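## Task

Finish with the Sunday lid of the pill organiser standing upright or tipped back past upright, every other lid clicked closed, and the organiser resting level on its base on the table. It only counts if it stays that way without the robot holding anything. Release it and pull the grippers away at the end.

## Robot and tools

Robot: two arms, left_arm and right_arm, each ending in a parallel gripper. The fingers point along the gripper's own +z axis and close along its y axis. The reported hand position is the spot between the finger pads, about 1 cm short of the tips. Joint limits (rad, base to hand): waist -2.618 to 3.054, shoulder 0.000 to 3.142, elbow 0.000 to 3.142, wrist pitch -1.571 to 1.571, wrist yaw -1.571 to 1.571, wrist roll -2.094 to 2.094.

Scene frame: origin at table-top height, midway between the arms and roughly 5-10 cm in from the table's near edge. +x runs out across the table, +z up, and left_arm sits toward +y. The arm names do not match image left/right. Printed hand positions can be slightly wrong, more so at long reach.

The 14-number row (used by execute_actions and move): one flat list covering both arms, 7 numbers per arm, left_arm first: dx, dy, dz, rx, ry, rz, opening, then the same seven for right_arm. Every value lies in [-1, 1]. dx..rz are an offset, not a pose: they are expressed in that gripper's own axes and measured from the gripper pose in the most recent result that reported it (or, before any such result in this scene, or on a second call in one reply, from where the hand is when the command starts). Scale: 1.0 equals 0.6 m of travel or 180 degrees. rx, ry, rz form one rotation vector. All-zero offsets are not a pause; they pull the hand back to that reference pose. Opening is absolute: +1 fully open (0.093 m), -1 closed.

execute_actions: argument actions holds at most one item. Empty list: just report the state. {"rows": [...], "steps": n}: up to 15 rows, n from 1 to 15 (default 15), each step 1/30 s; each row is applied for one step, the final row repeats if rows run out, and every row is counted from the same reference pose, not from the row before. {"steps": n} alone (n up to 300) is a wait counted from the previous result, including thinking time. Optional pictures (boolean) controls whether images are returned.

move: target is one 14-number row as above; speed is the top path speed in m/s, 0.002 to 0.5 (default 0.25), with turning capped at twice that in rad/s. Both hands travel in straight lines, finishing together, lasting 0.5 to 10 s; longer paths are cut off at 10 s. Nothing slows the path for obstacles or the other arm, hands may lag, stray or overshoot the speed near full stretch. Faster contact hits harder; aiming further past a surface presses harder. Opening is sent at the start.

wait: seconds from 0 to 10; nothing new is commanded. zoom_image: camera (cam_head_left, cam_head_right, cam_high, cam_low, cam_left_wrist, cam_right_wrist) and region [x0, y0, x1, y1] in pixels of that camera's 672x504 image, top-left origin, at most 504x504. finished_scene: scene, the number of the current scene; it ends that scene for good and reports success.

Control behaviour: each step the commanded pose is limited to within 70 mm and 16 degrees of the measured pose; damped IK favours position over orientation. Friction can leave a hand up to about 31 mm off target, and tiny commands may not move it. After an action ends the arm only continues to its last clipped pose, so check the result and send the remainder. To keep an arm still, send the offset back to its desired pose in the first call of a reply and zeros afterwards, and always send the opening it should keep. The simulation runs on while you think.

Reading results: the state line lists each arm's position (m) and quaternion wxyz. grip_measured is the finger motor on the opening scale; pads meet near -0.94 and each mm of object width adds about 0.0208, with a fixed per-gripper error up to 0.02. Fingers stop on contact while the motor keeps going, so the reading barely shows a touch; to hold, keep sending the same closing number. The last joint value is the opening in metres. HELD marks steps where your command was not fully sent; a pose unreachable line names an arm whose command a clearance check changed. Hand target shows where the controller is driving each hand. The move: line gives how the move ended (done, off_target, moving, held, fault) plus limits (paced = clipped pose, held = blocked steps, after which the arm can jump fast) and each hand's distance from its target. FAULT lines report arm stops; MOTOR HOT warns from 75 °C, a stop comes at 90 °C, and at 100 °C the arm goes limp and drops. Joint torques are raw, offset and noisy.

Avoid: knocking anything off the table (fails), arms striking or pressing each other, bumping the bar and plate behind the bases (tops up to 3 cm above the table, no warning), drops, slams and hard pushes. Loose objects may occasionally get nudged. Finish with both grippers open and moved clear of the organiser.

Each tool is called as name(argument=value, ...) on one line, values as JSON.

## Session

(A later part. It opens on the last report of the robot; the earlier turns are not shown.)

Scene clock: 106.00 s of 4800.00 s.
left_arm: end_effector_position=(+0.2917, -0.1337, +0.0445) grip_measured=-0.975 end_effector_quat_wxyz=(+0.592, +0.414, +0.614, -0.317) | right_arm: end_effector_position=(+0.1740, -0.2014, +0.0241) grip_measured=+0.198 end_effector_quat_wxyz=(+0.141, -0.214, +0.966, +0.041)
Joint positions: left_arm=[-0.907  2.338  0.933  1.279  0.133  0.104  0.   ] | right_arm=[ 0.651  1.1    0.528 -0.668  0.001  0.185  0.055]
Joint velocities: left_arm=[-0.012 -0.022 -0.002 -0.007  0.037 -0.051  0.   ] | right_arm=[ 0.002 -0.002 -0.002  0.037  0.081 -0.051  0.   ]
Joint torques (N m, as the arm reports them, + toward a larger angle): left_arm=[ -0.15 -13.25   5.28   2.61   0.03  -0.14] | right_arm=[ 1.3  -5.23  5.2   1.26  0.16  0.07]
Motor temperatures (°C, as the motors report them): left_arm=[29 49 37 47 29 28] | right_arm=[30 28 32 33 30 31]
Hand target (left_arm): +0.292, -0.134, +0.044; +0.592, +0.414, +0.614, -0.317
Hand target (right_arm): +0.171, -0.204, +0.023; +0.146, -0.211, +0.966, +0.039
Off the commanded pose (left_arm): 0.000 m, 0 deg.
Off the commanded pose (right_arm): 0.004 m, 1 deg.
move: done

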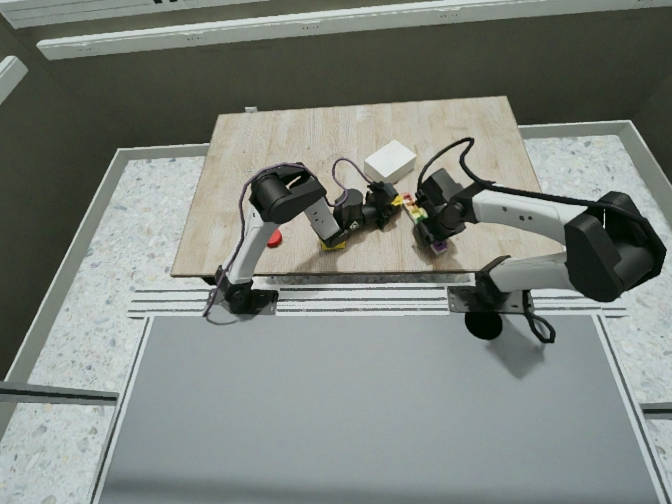

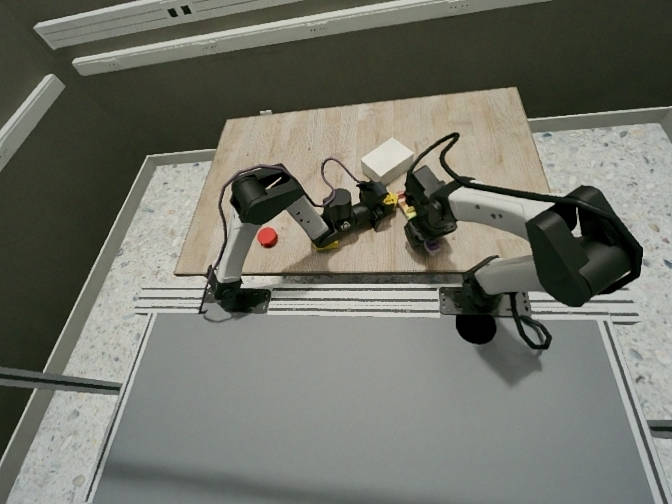

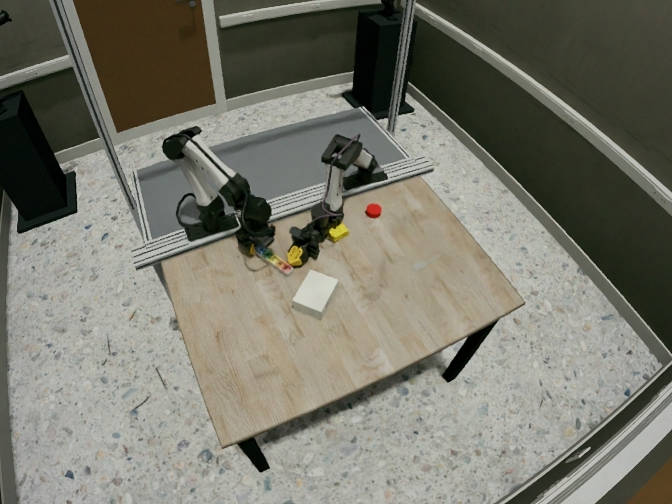

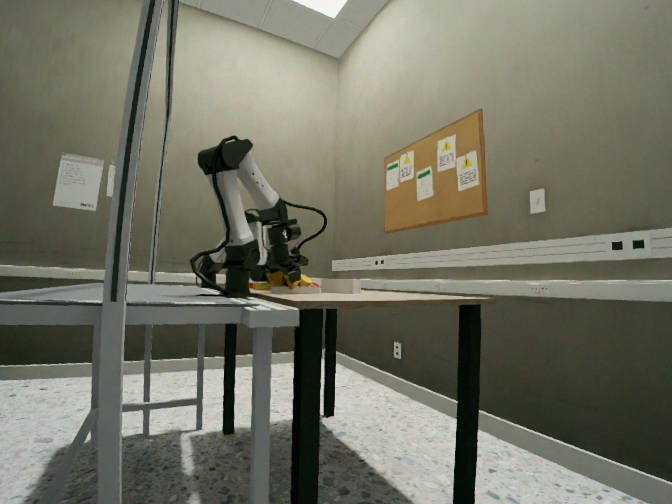

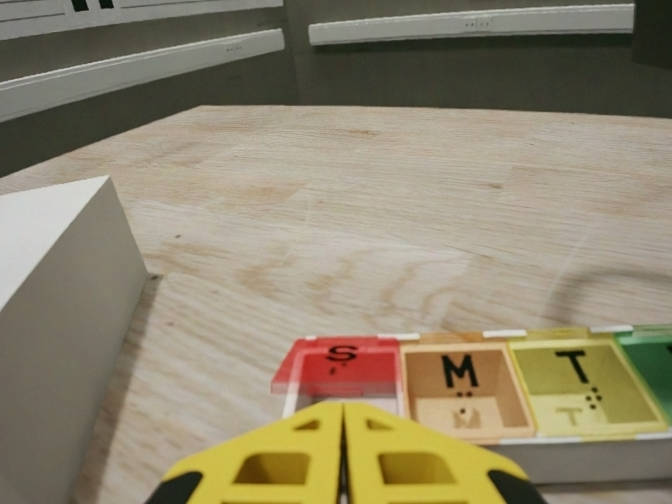

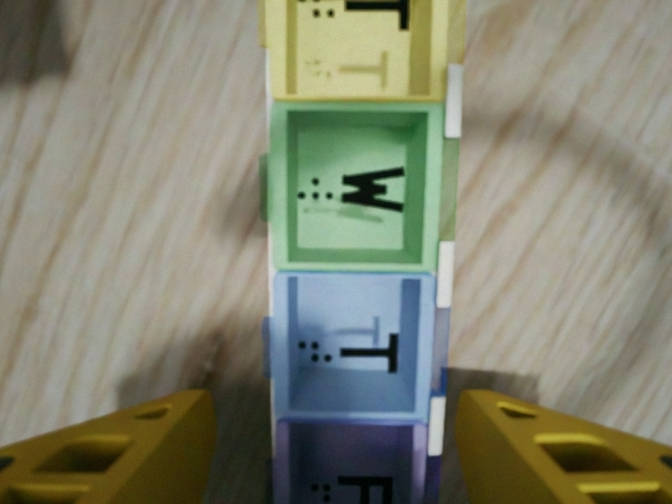

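execute_actions(actions=[{"rows":[[0,0,0,0,0,0,-1,0,0,0,0,0,0,0.1],[0,0,0,0,0,0,-1,0,0,0,0,0,0,0.04],[0,0,0,0,0,0,-1,0,0,0,0,0,0,-0.0],[0,0,0,0,0,0,-1,0,0,0,0,0,0,-0.04],[0,0,0,0,0,0,-1,0,0,0,0,0,0,-0.08],[0,0,0,0,0,0,-1,0,0,0,0,0,0,-0.12],[0,0,0,0,0,0,-1,0,0,0,0,0,0,-0.16],[0,0,0,0,0,0,-1,0,0,0,0,0,0,-0.2],[0,0,0,0,0,0,-1,0,0,0,0,0,0,-0.25],[0,0,0,0,0,0,-1,0,0,0,0,0,0,-0.3],[0,0,0,0,0,0,-1,0,0,0,0,0,0,-0.4],[0,0,0,0,0,0,-1,0.01,0,0.008,0,0.007,0,-0.5],[0,0,0,0,0,0,-1,0.02,0,0.015,0,0.014,0,-0.5],[0,0,0,0,0,0,-1,0.03,0,0.022,0,0.021,0,-0.5]]}], pictures=false)

execute_actions(actions=[{"rows":[[-0.002,0,0.002,0,-0.001,0,-1,0.03,0,0.022,0,0.021,-0.004,-0.5],[-0.004,0,0.004,0,-0.003,0,-1,0.03,0,0.022,0,0.021,-0.004,-0.5],[-0.006,0,0.006,0,-0.004,0,-1,0.03,0,0.022,0,0.021,-0.004,-0.5],[-0.008,0,0.008,0,-0.006,0,-1,0.03,0,0.022,0,0.021,-0.004,-0.5],[-0.01,0,0.01,0,-0.007,0,-1,0.03,0,0.022,0,0.021,-0.004,-0.5],[-0.012,0,0.012,0,-0.009,0,-1,0.03,0,0.022,0,0.021,-0.004,-0.5],[-0.014,0,0.014,0,-0.01,0,-1,0.03,0,0.022,0,0.021,-0.004,-0.5],[-0.016,0,0.016,0,-0.011,0,-1,0.03,0,0.022,0,0.021,-0.004,-0.5],[-0.018,0,0.018,0,-0.012,0,-1,0.03,0,0.022,0,0.021,-0.004,-0.5],[-0.02,0,0.02,0,-0.013,0,-1,0.03,0,0.022,0,0.021,-0.004,-0.5]]}])

Scene clock: 108.63 s of 4800.00 s.
left_arm: end_effector_position=(+0.2917, -0.1337, +0.0448) grip_measured=-0.975 end_effector_quat_wxyz=(+0.593, +0.414, +0.614, -0.317) | right_arm: end_effector_position=(+0.1740, -0.2019, +0.0236) grip_measured=-0.385 end_effector_quat_wxyz=(+0.141, -0.213, +0.966, +0.040)
Joint positions: left_arm=[-0.907  2.338  0.933  1.28   0.133  0.104  0.   ] | right_arm=[ 0.651  1.101  0.526 -0.667  0.002  0.188  0.027]
Joint velocities: left_arm=[-0.002  0.002 -0.002 -0.066 -0.051 -0.007  0.   ] | right_arm=[ 0.002 -0.017  0.007 -0.022 -0.022 -0.051  0.   ]
Joint torques (N m, as the arm reports them, + toward a larger angle): left_arm=[ -0.09 -13.39   5.34   2.57   0.    -0.17] | right_arm=[ 0.95 -0.14  4.25  1.24 -0.01  0.03]
Motor temperatures (°C, as the motors report them): left_arm=[29 49 37 47 29 28] | right_arm=[30 29 32 33 30 31]
Hand target (left_arm): +0.292, -0.134, +0.045; +0.592, +0.414, +0.614, -0.317
Hand target (right_arm): +0.161, -0.208, +0.008; +0.109, -0.215, +0.970, +0.034
Off the commanded pose (left_arm): 0.000 m, 0 deg.
Off the commanded pose (right_arm): 0.022 m, 4 deg.
Steps of this call (steps 1 to 64: nothing new was sent; steps 65 to 79: all 15 steps of this action). Readings (end_effector_position):
65: left_arm (+0.2917, -0.1337, +0.0445) | right_arm (+0.1742, -0.2017, +0.0241)
66: left_arm (+0.2917, -0.1337, +0.0445) | right_arm (+0.1742, -0.2017, +0.0241)
68: left_arm (+0.2917, -0.1337, +0.0445) | right_arm (+0.1742, -0.2017, +0.0241)
72: left_arm (+0.2917, -0.1337, +0.0445) | right_arm (+0.1742, -0.2017, +0.0241)
79: the state above

Scene clock: 109.13 s of 4800.00 s.
left_arm: end_effector_position=(+0.2969, -0.1414, +0.0584) grip_measured=-0.975 end_effector_quat_wxyz=(+0.606, +0.408, +0.602, -0.323) | right_arm: end_effector_position=(+0.1740, -0.2019, +0.0236) grip_measured=-0.385 end_effector_quat_wxyz=(+0.141, -0.213, +0.966, +0.040)
Joint positions: left_arm=[-0.907  2.338  0.971  1.281  0.133  0.104  0.   ] | right_arm=[ 0.651  1.101  0.526 -0.667  0.002  0.188  0.027]
Joint velocities: left_arm=[ 0.002 -0.007 -0.002 -0.051 -0.007 -0.022  0.   ] | right_arm=[-0.007 -0.027 -0.002 -0.066 -0.037  0.022  0.001]
Joint torques (N m, as the arm reports them, + toward a larger angle): left_arm=[ -0.38 -11.79   6.78   2.63  -0.02  -0.32] | right_arm=[ 0.81  0.05  4.19  1.27 -0.03 -0.1 ]
Motor temperatures (°C, as the motors report them): left_arm=[29 49 37 47 29 28] | right_arm=[30 29 32 33 30 31]
Hand target (left_arm): +0.297, -0.146, +0.056; +0.605, +0.408, +0.602, -0.325
Hand target (right_arm): +0.161, -0.208, +0.007; +0.109, -0.220, +0.969, +0.032
Off the commanded pose (left_arm): 0.005 m, 0 deg.
Off the commanded pose (right_arm): 0.022 m, 4 deg.
Steps of this call (steps 1 to 15: all 15 steps of this action). Readings (end_effector_position):
1: left_arm (+0.2917, -0.1337, +0.0448) | right_arm (+0.1740, -0.2019, +0.0236)
2: left_arm (+0.2917, -0.1338, +0.0449) | right_arm (+0.1740, -0.2019, +0.0236)
4: left_arm (+0.2917, -0.1338, +0.0450) | right_arm (+0.1740, -0.2019, +0.0236)
8: left_arm (+0.2933, -0.1360, +0.0490) | right_arm (+0.1740, -0.2019, +0.0236)
15: the state above

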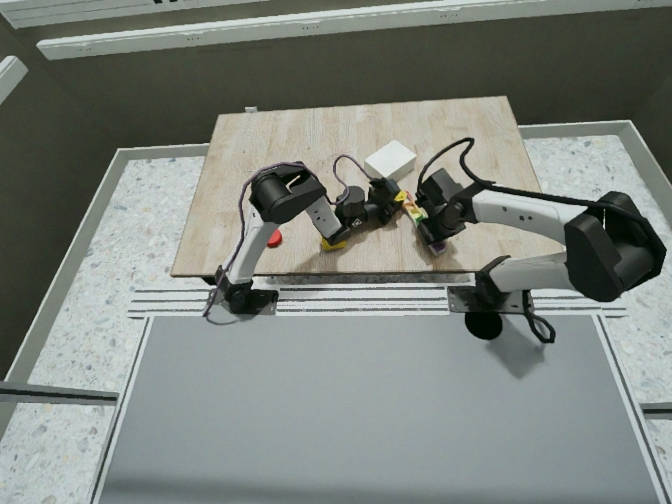

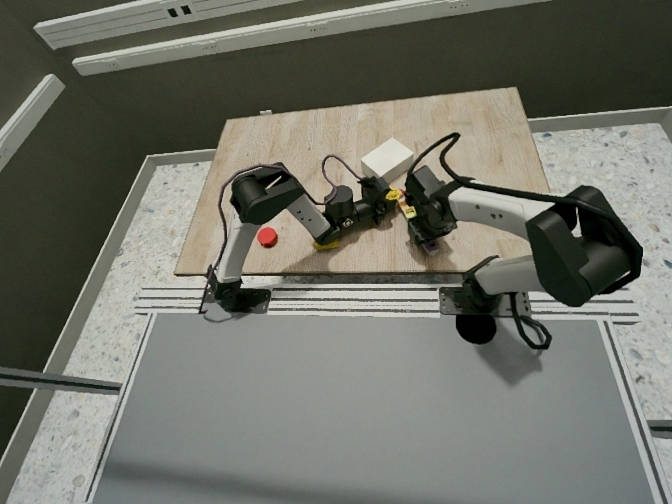

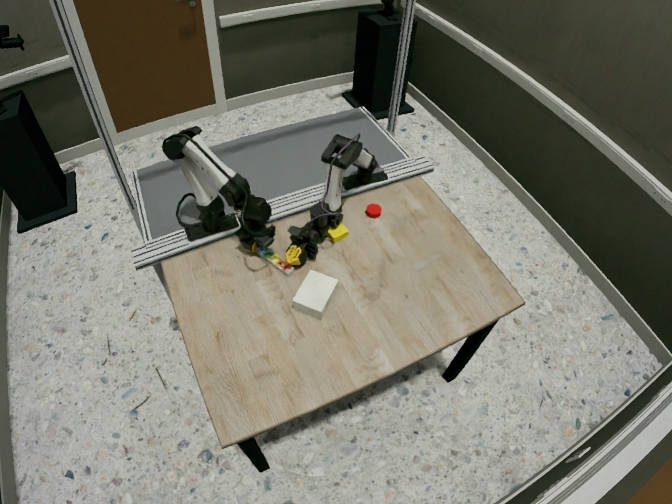

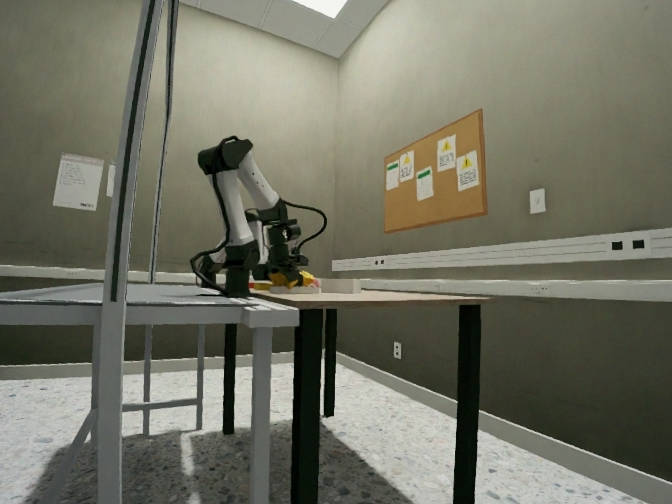

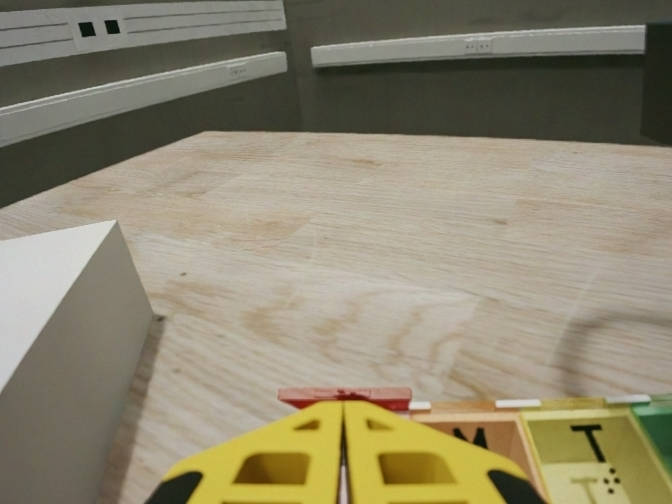

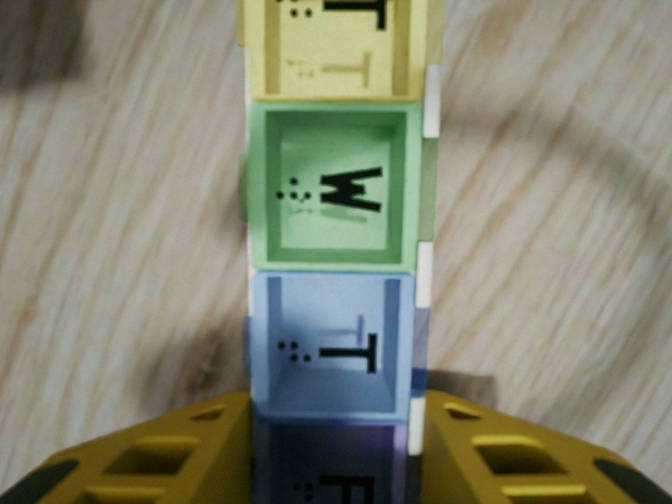

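execute_actions(actions=[{"rows":[[0.005,0,0.008,0,0.006,0,-1,0.03,0,0.022,0,0.021,-0.004,-0.5],[0.007,0,0.011,0,0.009,0,-1,0.03,0,0.022,0,0.021,-0.004,-0.5],[0.008,0,0.014,0,0.011,0,-1,0.03,0,0.022,0,0.021,-0.004,-0.5],[0.008,0,0.017,0,0.013,0,-1,0.03,0,0.022,0,0.021,-0.004,-0.5],[0.008,0,0.02,0,0.014,0,-1,0.03,0,0.022,0,0.021,-0.004,-0.5],[0.008,0,0.024,0,0.016,0,-1,0.03,0,0.022,0,0.021,-0.004,-0.5],[0.008,0,0.028,0,0.017,0,-1,0.03,0,0.022,0,0.021,-0.004,-0.5],[0.008,0,0.032,0,0.019,0,-1,0.03,0,0.022,0,0.021,-0.004,-0.5],[0.008,0,0.036,0,0.021,0,-1,0.03,0,0.022,0,0.021,-0.004,-0.5],[0.008,0,0.04,0,0.023,0,-1,0.03,0,0.022,0,0.021,-0.004,-0.5],[0.008,0,0.044,0,0.025,0,-1,0.03,0,0.022,0,0.021,-0.004,-0.5]]}])

Scene clock: 110.83 s of 4800.00 s.
left_arm: end_effector_position=(+0.3107, -0.1594, +0.0659) grip_measured=-0.975 end_effector_quat_wxyz=(+0.599, +0.411, +0.610, -0.318) | right_arm: end_effector_position=(+0.1740, -0.2019, +0.0236) grip_measured=-0.385 end_effector_quat_wxyz=(+0.141, -0.213, +0.966, +0.040)
Joint positions: left_arm=[-0.907  2.338  1.076  1.152  0.128  0.105  0.   ] | right_arm=[ 0.651  1.101  0.526 -0.667  0.002  0.188  0.027]
Joint velocities: left_arm=[ 0.002 -0.012  0.037 -0.198  0.007 -0.022  0.   ] | right_arm=[ 0.012  0.007  0.002  0.007 -0.066  0.037  0.   ]
Joint torques (N m, as the arm reports them, + toward a larger angle): left_arm=[ -0.76 -13.3    7.44   2.34  -0.13  -0.1 ] | right_arm=[ 1.03  0.02  4.18  1.31 -0.02 -0.1 ]
Motor temperatures (°C, as the motors report them): left_arm=[29 50 37 47 29 28] | right_arm=[30 28 32 33 30 31]
Hand target (left_arm): +0.309, -0.163, +0.053; +0.582, +0.420, +0.625, -0.307
Hand target (right_arm): +0.161, -0.208, +0.007; +0.109, -0.220, +0.969, +0.032
Off the commanded pose (left_arm): 0.015 m, 3 deg.
Off the commanded pose (right_arm): 0.022 m, 4 deg.
Steps of this call (steps 1 to 36: nothing new was sent; steps 37 to 51: all 15 steps of this action). Readings (end_effector_position):
37: left_arm (+0.2969, -0.1414, +0.0582) | right_arm (+0.1740, -0.2019, +0.0236)
38: left_arm (+0.2971, -0.1416, +0.0581) | right_arm (+0.1740, -0.2019, +0.0236)
40: left_arm (+0.2983, -0.1432, +0.0577) | right_arm (+0.1740, -0.2019, +0.0236)
44: left_arm (+0.3028, -0.1496, +0.0609) | right_arm (+0.1740, -0.2019, +0.0236)
51: the state above

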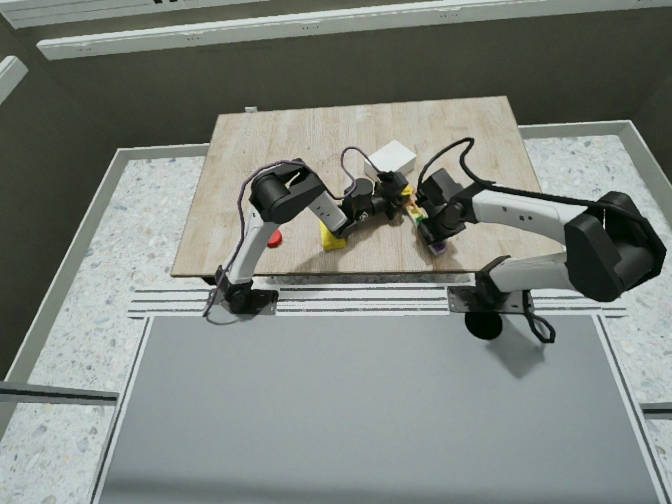

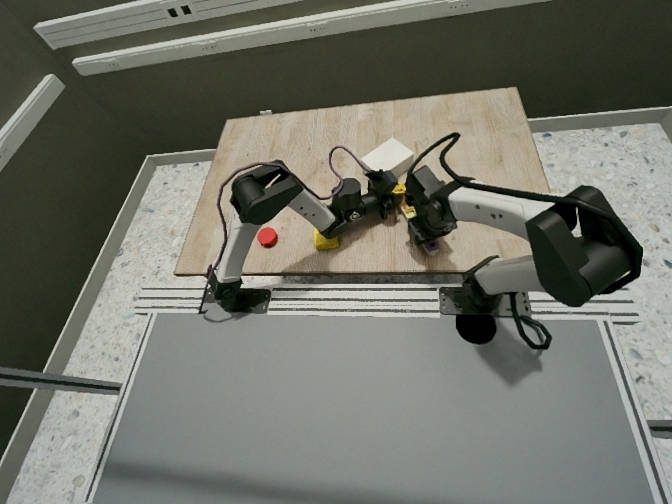

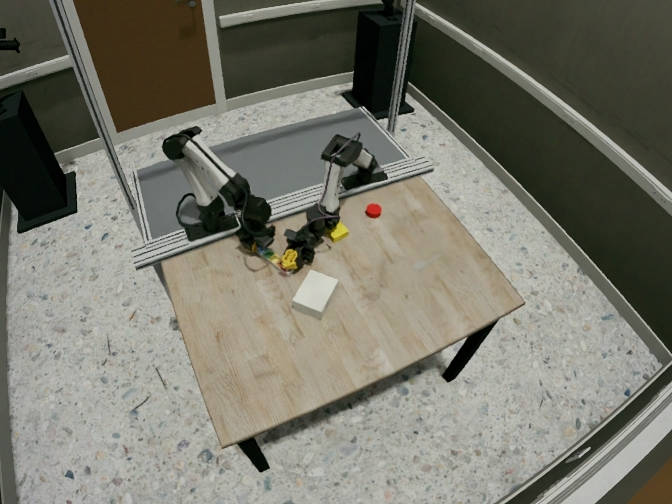

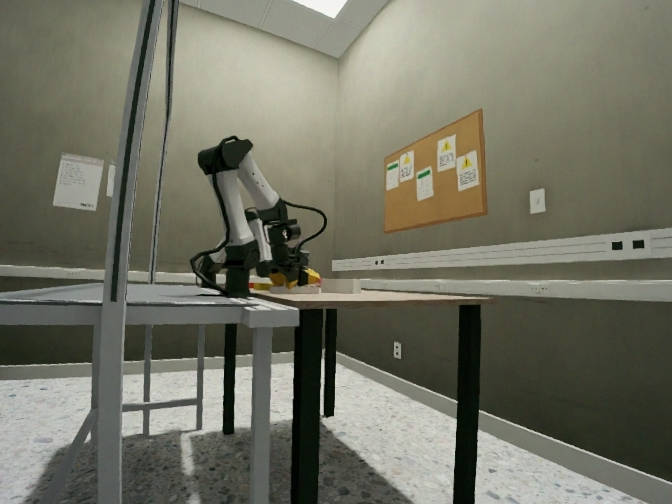

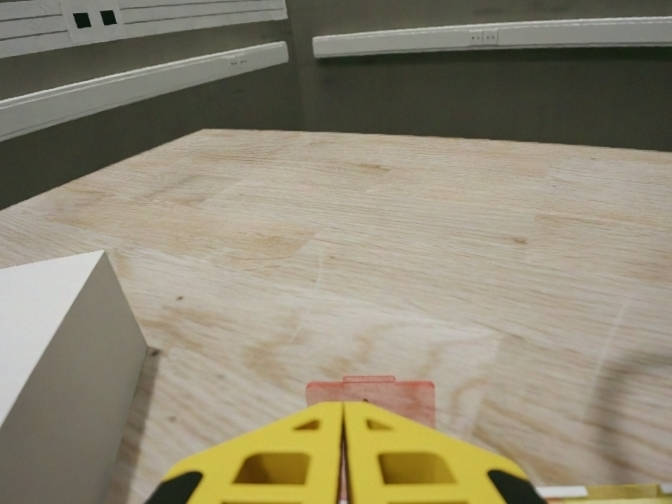

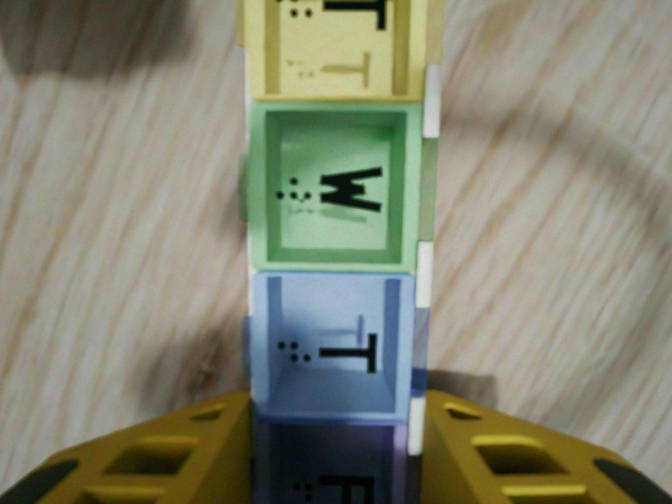

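Past upright, it seems. Nudge a bit further and down.

execute_actions(actions=[{"rows":[[0.024,-0.006,0.008,0,0.02,0,-1,0.03,0,0.022,0,0.021,-0.004,-0.5],[0.024,-0.007,0.011,0,0.023,0,-1,0.03,0,0.022,0,0.021,-0.004,-0.5],[0.025,-0.008,0.014,0,0.026,0,-1,0.03,0,0.022,0,0.021,-0.004,-0.5],[0.025,-0.009,0.017,0,0.029,0,-1,0.03,0,0.022,0,0.021,-0.004,-0.5],[0.026,-0.01,0.02,0,0.032,0,-1,0.03,0,0.022,0,0.021,-0.004,-0.5],[0.026,-0.011,0.023,0,0.035,0,-1,0.03,0,0.022,0,0.021,-0.004,-0.5],[0.026,-0.012,0.026,0,0.038,0,-1,0.03,0,0.022,0,0.021,-0.004,-0.5]]}])

zoom_image(camera="cam_high", region=[250,225,320,290])

Scene clock: 112.23 s of 4800.00 s.
left_arm: end_effector_position=(+0.3161, -0.1691, +0.0596) grip_measured=-0.975 end_effector_quat_wxyz=(+0.580, +0.417, +0.631, -0.303) | right_arm: end_effector_position=(+0.1754, -0.2030, +0.0239) grip_measured=-0.385 end_effector_quat_wxyz=(+0.143, -0.202, +0.968, +0.038)
Joint positions: left_arm=[-0.916  2.338  1.136  1.03   0.105  0.107  0.   ] | right_arm=[ 0.651  1.101  0.526 -0.665  0.013  0.209  0.027]
Joint velocities: left_arm=[ 0.007  0.007  0.007 -0.037 -0.007 -0.037  0.   ] | right_arm=[ 0.007 -0.002 -0.022 -0.066  0.022 -0.022 -0.001]
Joint torques (N m, as the arm reports them, + toward a larger angle): left_arm=[ -1.02 -14.51   8.19   1.95  -0.04  -0.11] | right_arm=[ 0.76  0.09  4.19  1.29 -0.13 -0.33]
Motor temperatures (°C, as the motors report them): left_arm=[29 50 37 47 29 28] | right_arm=[30 28 32 33 30 31]
Hand target (left_arm): +0.312, -0.174, +0.049; +0.562, +0.429, +0.644, -0.294
Hand target (right_arm): +0.161, -0.208, +0.007; +0.109, -0.220, +0.969, +0.032
Off the commanded pose (left_arm): 0.013 m, 3 deg.
Off the commanded pose (right_arm): 0.023 m, 5 deg.
Steps of this call (steps 1 to 27: nothing new was sent; steps 28 to 42: all 15 steps of this action). Readings (end_effector_position):
28: left_arm (+0.3107, -0.1588, +0.0589) | right_arm (+0.1740, -0.2019, +0.0236)
29: left_arm (+0.3109, -0.1591, +0.0589) | right_arm (+0.1740, -0.2019, +0.0236)
31: left_arm (+0.3121, -0.1607, +0.0592) | right_arm (+0.1740, -0.2018, +0.0237)
35: left_arm (+0.3149, -0.1663, +0.0597) | right_arm (+0.1749, -0.2023, +0.0238)
42: the state above

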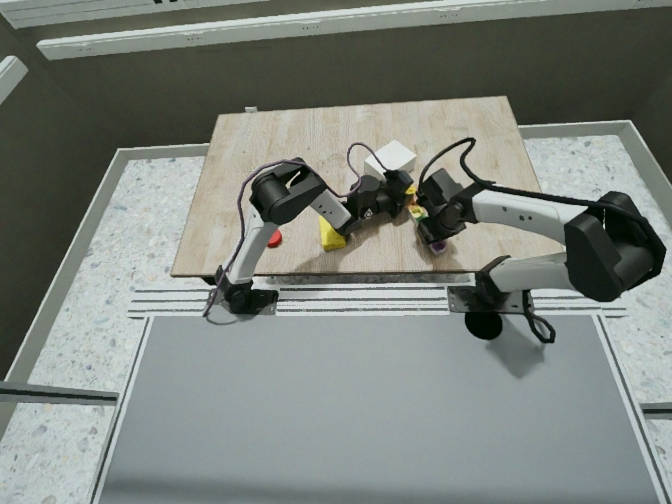

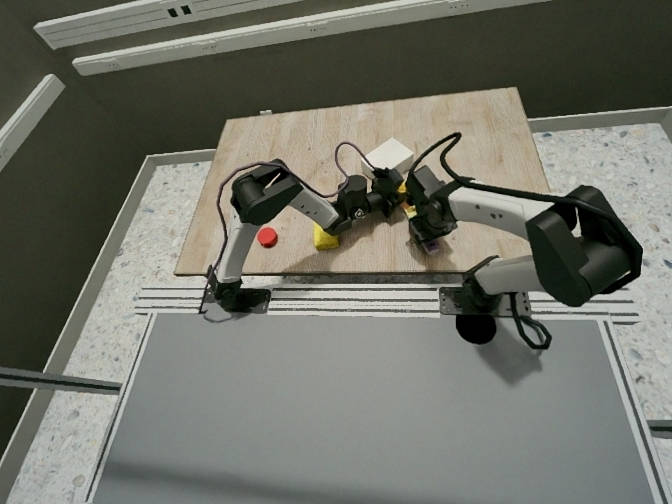

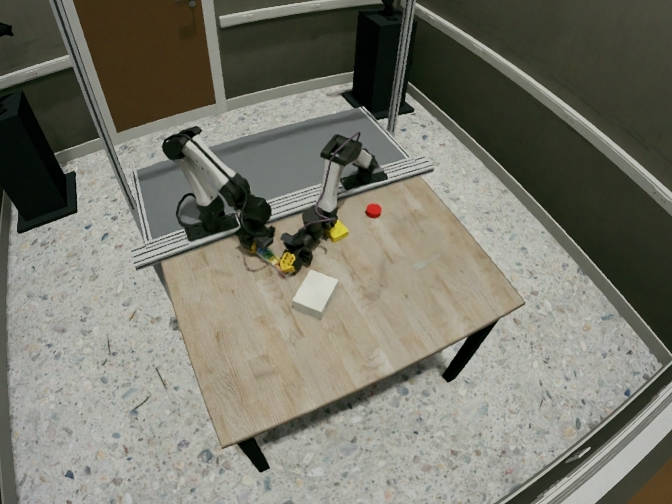

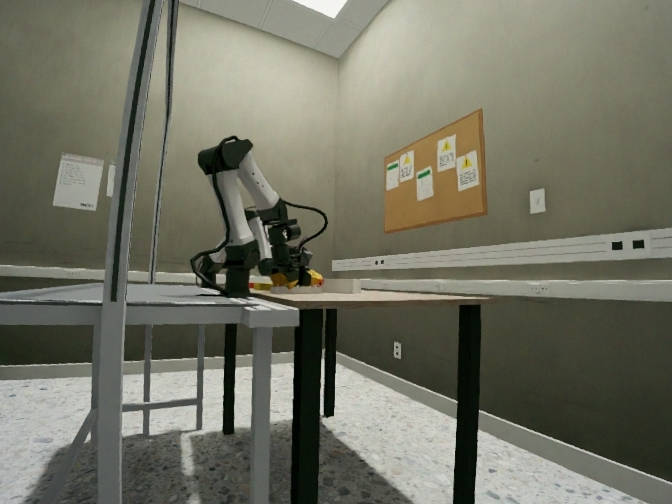

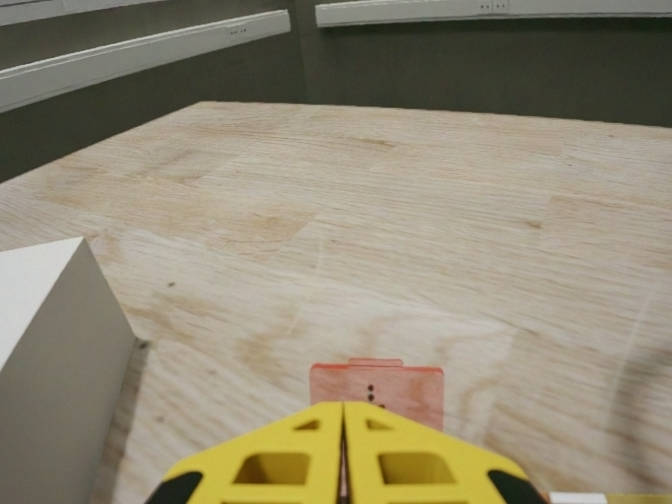

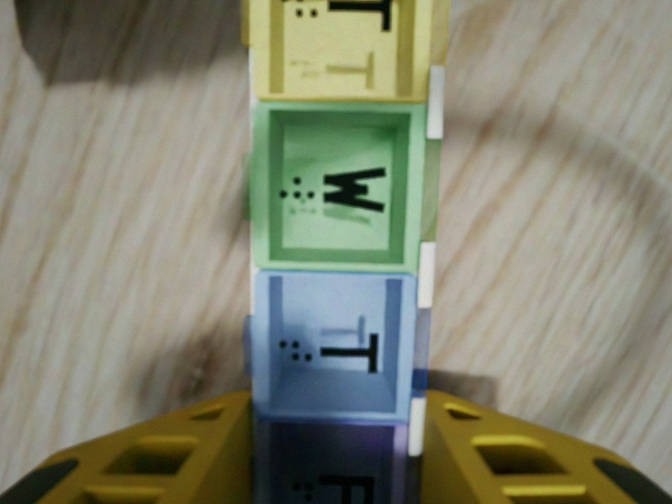

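Region (250, 225, 320, 290) of cam_high's 672x504 image, scaled by 7.200, with more detail than that image has; it fills the top 468 rows of this view, and the rest is white.

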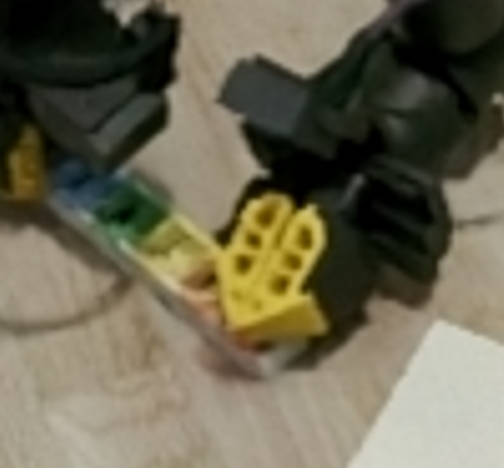

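Retract.

move(target=[-0.06,0,-0.09,0,0.02,0,-1,0,0,0,0,0,0,-0.5], speed=0.08)

execute_actions(actions=[{"rows":[[0,0,0,0,0,0,-1,0,0,0,0,0,0,-0.35],[0,0,0,0,0,0,-1,0,0,0,0,0,0,-0.25],[0,0,0,0,0,0,-1,0,0,0,0,0,0,-0.15],[0,0,0,0,0,0,-1,0,0,0,0,0,0,0],[0,0,0,0,0,0,-1,0,0,0,0,0,0,0.2],[0,0,0,0,0,0,-1,0,0,0,0,0,0,0.4]],"steps":10}], pictures=false)

move(target=[-0.12,0,-0.2,0,0.12,0,-1,-0.03,0,-0.22,0,-0.05,0,0.4], speed=0.2)

zoom_image(camera="cam_high", region=[235,225,310,290])

Scene clock: 114.77 s of 4800.00 s.
left_arm: end_effector_position=(+0.2915, -0.1350, +0.1178) grip_measured=-0.975 end_effector_quat_wxyz=(+0.576, +0.419, +0.634, -0.301) | right_arm: end_effector_position=(+0.1759, -0.2032, +0.0240) grip_measured=-0.385 end_effector_quat_wxyz=(+0.144, -0.197, +0.969, +0.037)
Joint positions: left_arm=[-0.916  2.046  0.959  0.903  0.104  0.107  0.   ] | right_arm=[ 0.651  1.101  0.526 -0.664  0.015  0.217  0.027]
Joint velocities: left_arm=[ 0.012 -0.007  0.002  0.022  0.066 -0.037  0.   ] | right_arm=[ 0.007 -0.007 -0.012  0.022  0.066 -0.037 -0.   ]
Joint torques (N m, as the arm reports them, + toward a larger angle): left_arm=[  0.06 -12.84   5.37   2.37  -0.09  -0.11] | right_arm=[ 0.41 -3.09  6.78  1.28  0.11 -0.1 ]
Motor temperatures (°C, as the motors report them): left_arm=[29 50 37 46 29 28] | right_arm=[30 28 32 33 30 31]
Hand target (left_arm): +0.289, -0.129, +0.103; +0.560, +0.426, +0.648, -0.291
Hand target (right_arm): +0.175, -0.203, +0.024; +0.143, -0.201, +0.968, +0.038
Off the commanded pose (left_arm): 0.016 m, 3 deg.
Off the commanded pose (right_arm): 0.000 m, 1 deg.
move: off_target (left_arm)

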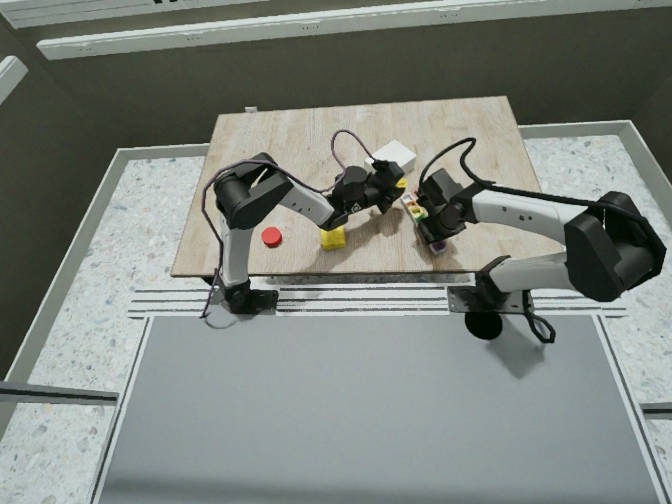

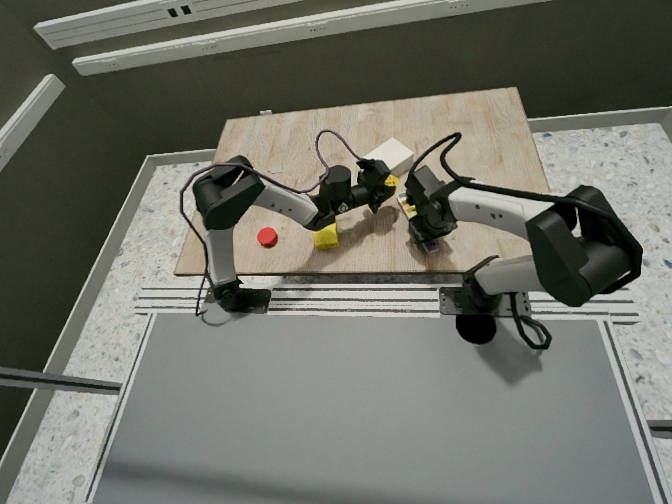

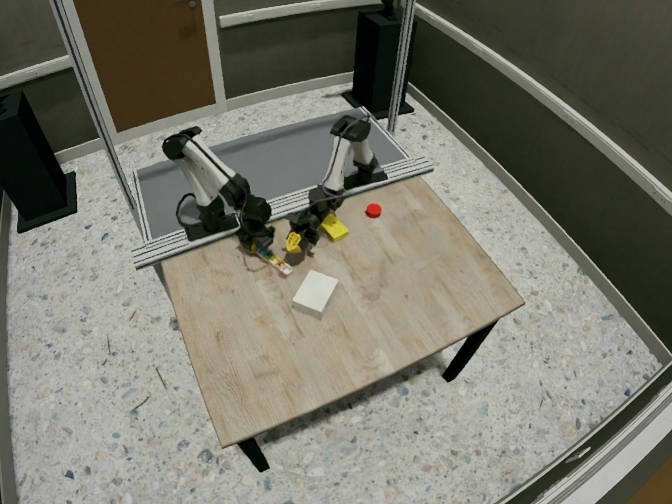

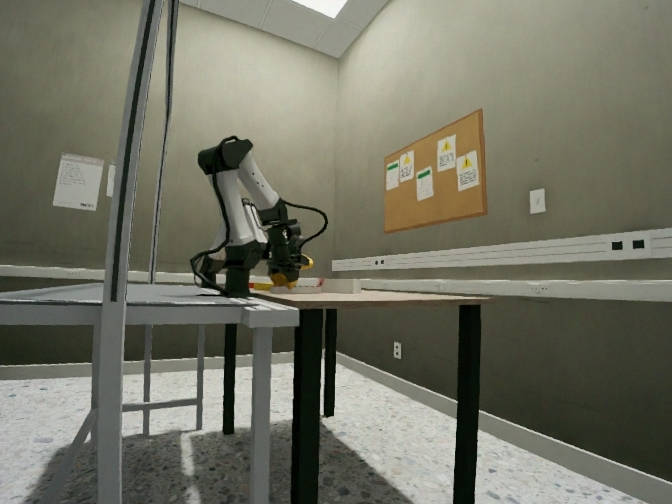

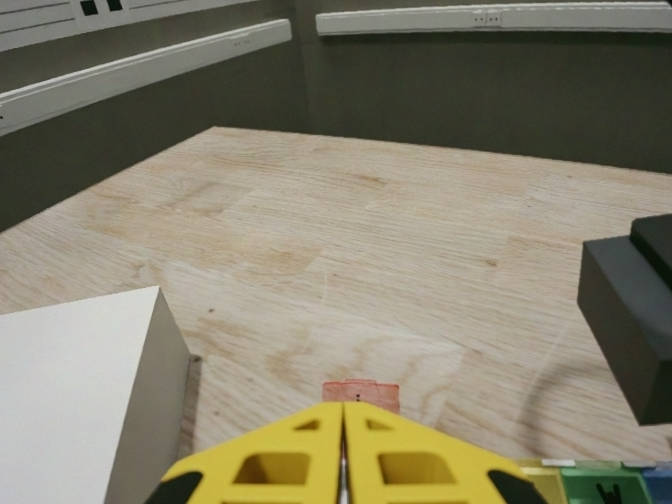

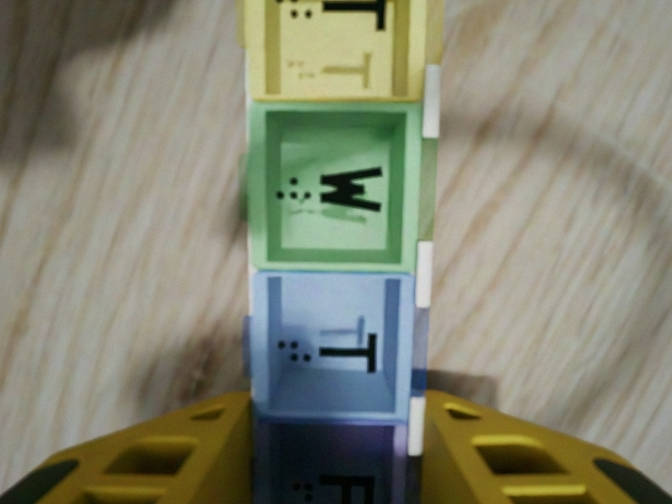

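Scene clock: 115.10 s of 4800.00 s.
left_arm: end_effector_position=(+0.2915, -0.1350, +0.1178) grip_measured=-0.975 end_effector_quat_wxyz=(+0.576, +0.419, +0.634, -0.301) | right_arm: end_effector_position=(+0.1759, -0.2030, +0.0240) grip_measured=+0.398 end_effector_quat_wxyz=(+0.144, -0.197, +0.969, +0.038)
Joint positions: left_arm=[-0.916  2.046  0.959  0.903  0.104  0.107  0.   ] | right_arm=[ 0.651  1.101  0.526 -0.663  0.015  0.217  0.064]
Joint velocities: left_arm=[ 0.012  0.002 -0.017  0.007 -0.066 -0.022  0.   ] | right_arm=[-0.002 -0.017 -0.017 -0.007 -0.066 -0.066 -0.001]
Joint torques (N m, as the arm reports them, + toward a larger angle): left_arm=[ -0.24 -12.5    7.17   2.69  -0.02  -0.18] | right_arm=[ 0.57 -2.96  6.39  1.25  0.13 -0.07]
Motor temperatures (°C, as the motors report them): left_arm=[29 50 37 46 29 28] | right_arm=[30 28 32 33 30 31]
Hand target (left_arm): +0.292, -0.135, +0.118; +0.576, +0.419, +0.634, -0.301
Hand target (right_arm): +0.176, -0.203, +0.024; +0.144, -0.197, +0.969, +0.037
Off the commanded pose (left_arm): 0.000 m, 0 deg.
Off the commanded pose (right_arm): 0.000 m, 0 deg.
Steps of this call (steps 1 to 10: all 10 steps of this action). Readings (end_effector_position):
1: left_arm (+0.2915, -0.1350, +0.1178) | right_arm (+0.1759, -0.2032, +0.0240)
2: left_arm (+0.2915, -0.1350, +0.1178) | right_arm (+0.1759, -0.2032, +0.0240)
4: left_arm (+0.2915, -0.1350, +0.1178) | right_arm (+0.1759, -0.2030, +0.0240)
8: left_arm (+0.2915, -0.1350, +0.1178) | right_arm (+0.1759, -0.2030, +0.0240)
10: the state above

Scene clock: 117.07 s of 4800.00 s.
left_arm: end_effector_position=(+0.2337, -0.0418, +0.2098) grip_measured=-0.975 end_effector_quat_wxyz=(+0.451, +0.461, +0.730, -0.226) | right_arm: end_effector_position=(+0.1575, -0.2124, +0.1464) grip_measured=+0.398 end_effector_quat_wxyz=(+0.209, -0.197, +0.957, +0.053)
Joint positions: left_arm=[-0.916  1.426  1.026 -0.142  0.063  0.122  0.   ] | right_arm=[ 0.676  0.828  0.858 -1.137  0.051  0.233  0.064]
Joint velocities: left_arm=[-0.007  0.007 -0.007  0.022 -0.007 -0.007  0.   ] | right_arm=[-0.007 -0.002 -0.007  0.066  0.037  0.022 -0.   ]
Joint torques (N m, as the arm reports them, + toward a larger angle): left_arm=[-1.02 -6.95 10.74  2.21 -0.08 -0.09] | right_arm=[ 1.33 -2.55  7.62  1.33  0.24  0.1 ]
Motor temperatures (°C, as the motors report them): left_arm=[29 50 37 46 29 28] | right_arm=[30 28 32 34 30 31]
Hand target (left_arm): +0.231, -0.044, +0.209; +0.445, +0.467, +0.731, -0.221
Hand target (right_arm): +0.156, -0.214, +0.154; +0.219, -0.194, +0.955, +0.054
Off the commanded pose (left_arm): 0.004 m, 1 deg.
Off the commanded pose (right_arm): 0.009 m, 1 deg.
move: done

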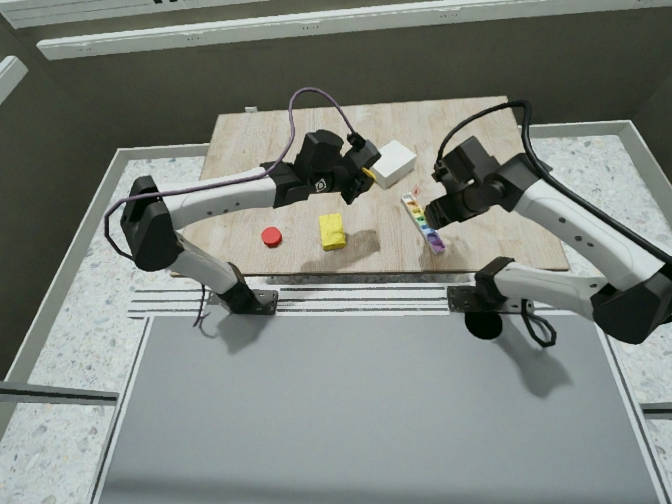

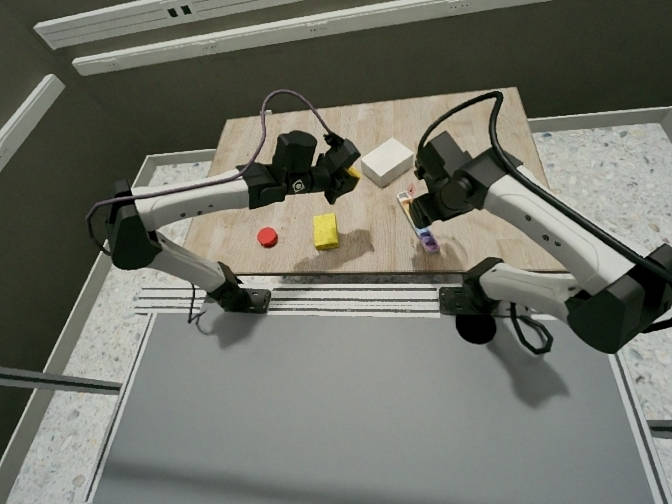

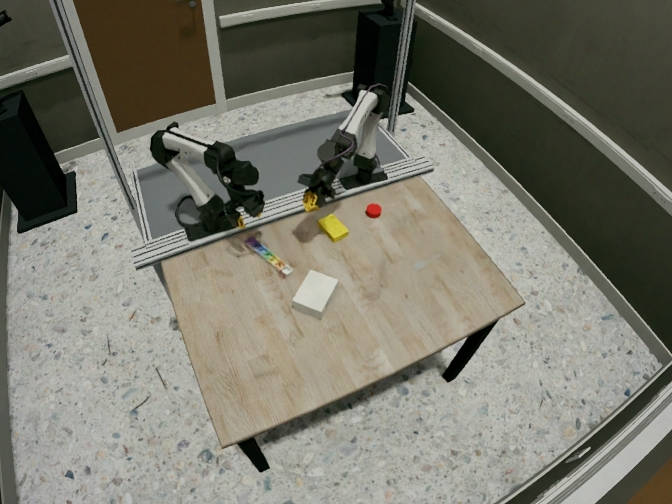

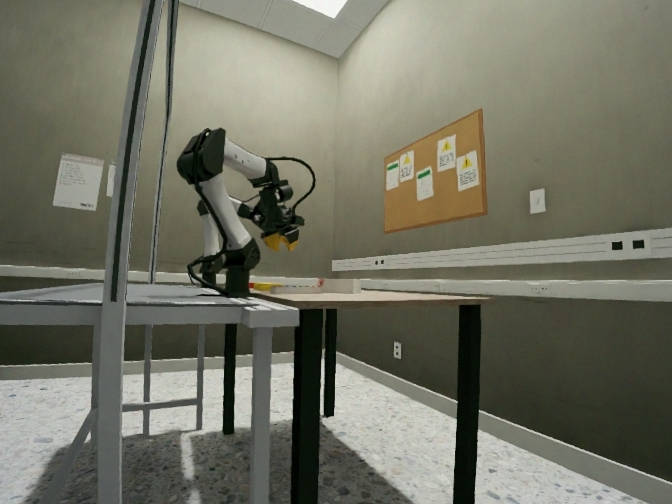

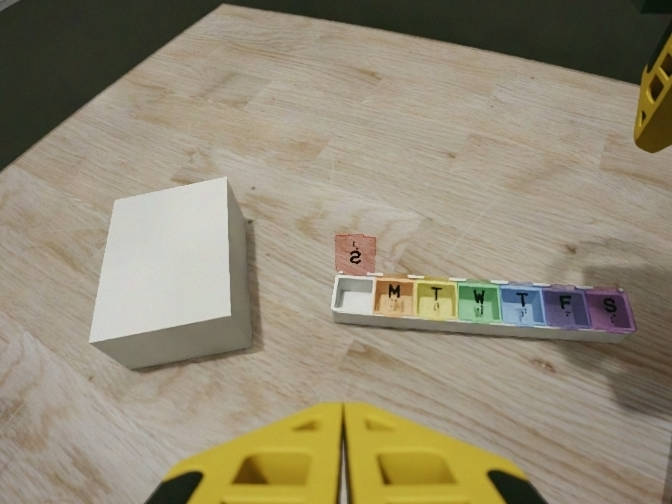

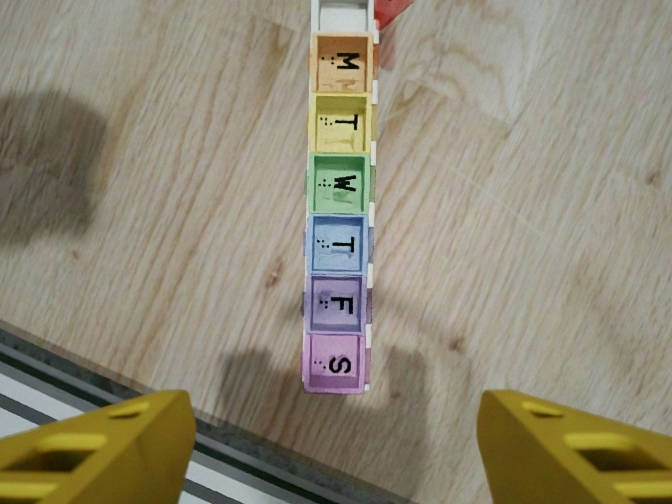

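Region (235, 225, 310, 290) of cam_high's 672x504 image, scaled by 6.720, with more detail than that image has; it fills the top 437 rows of this view, and the rest is white.

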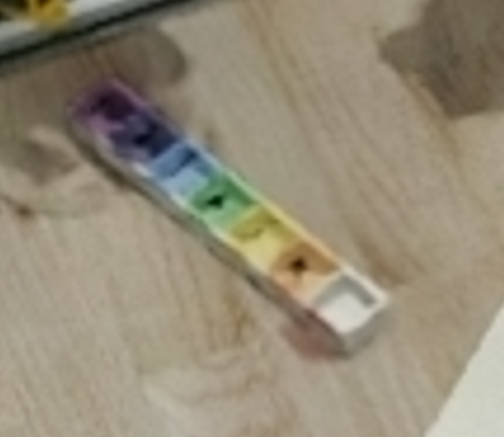

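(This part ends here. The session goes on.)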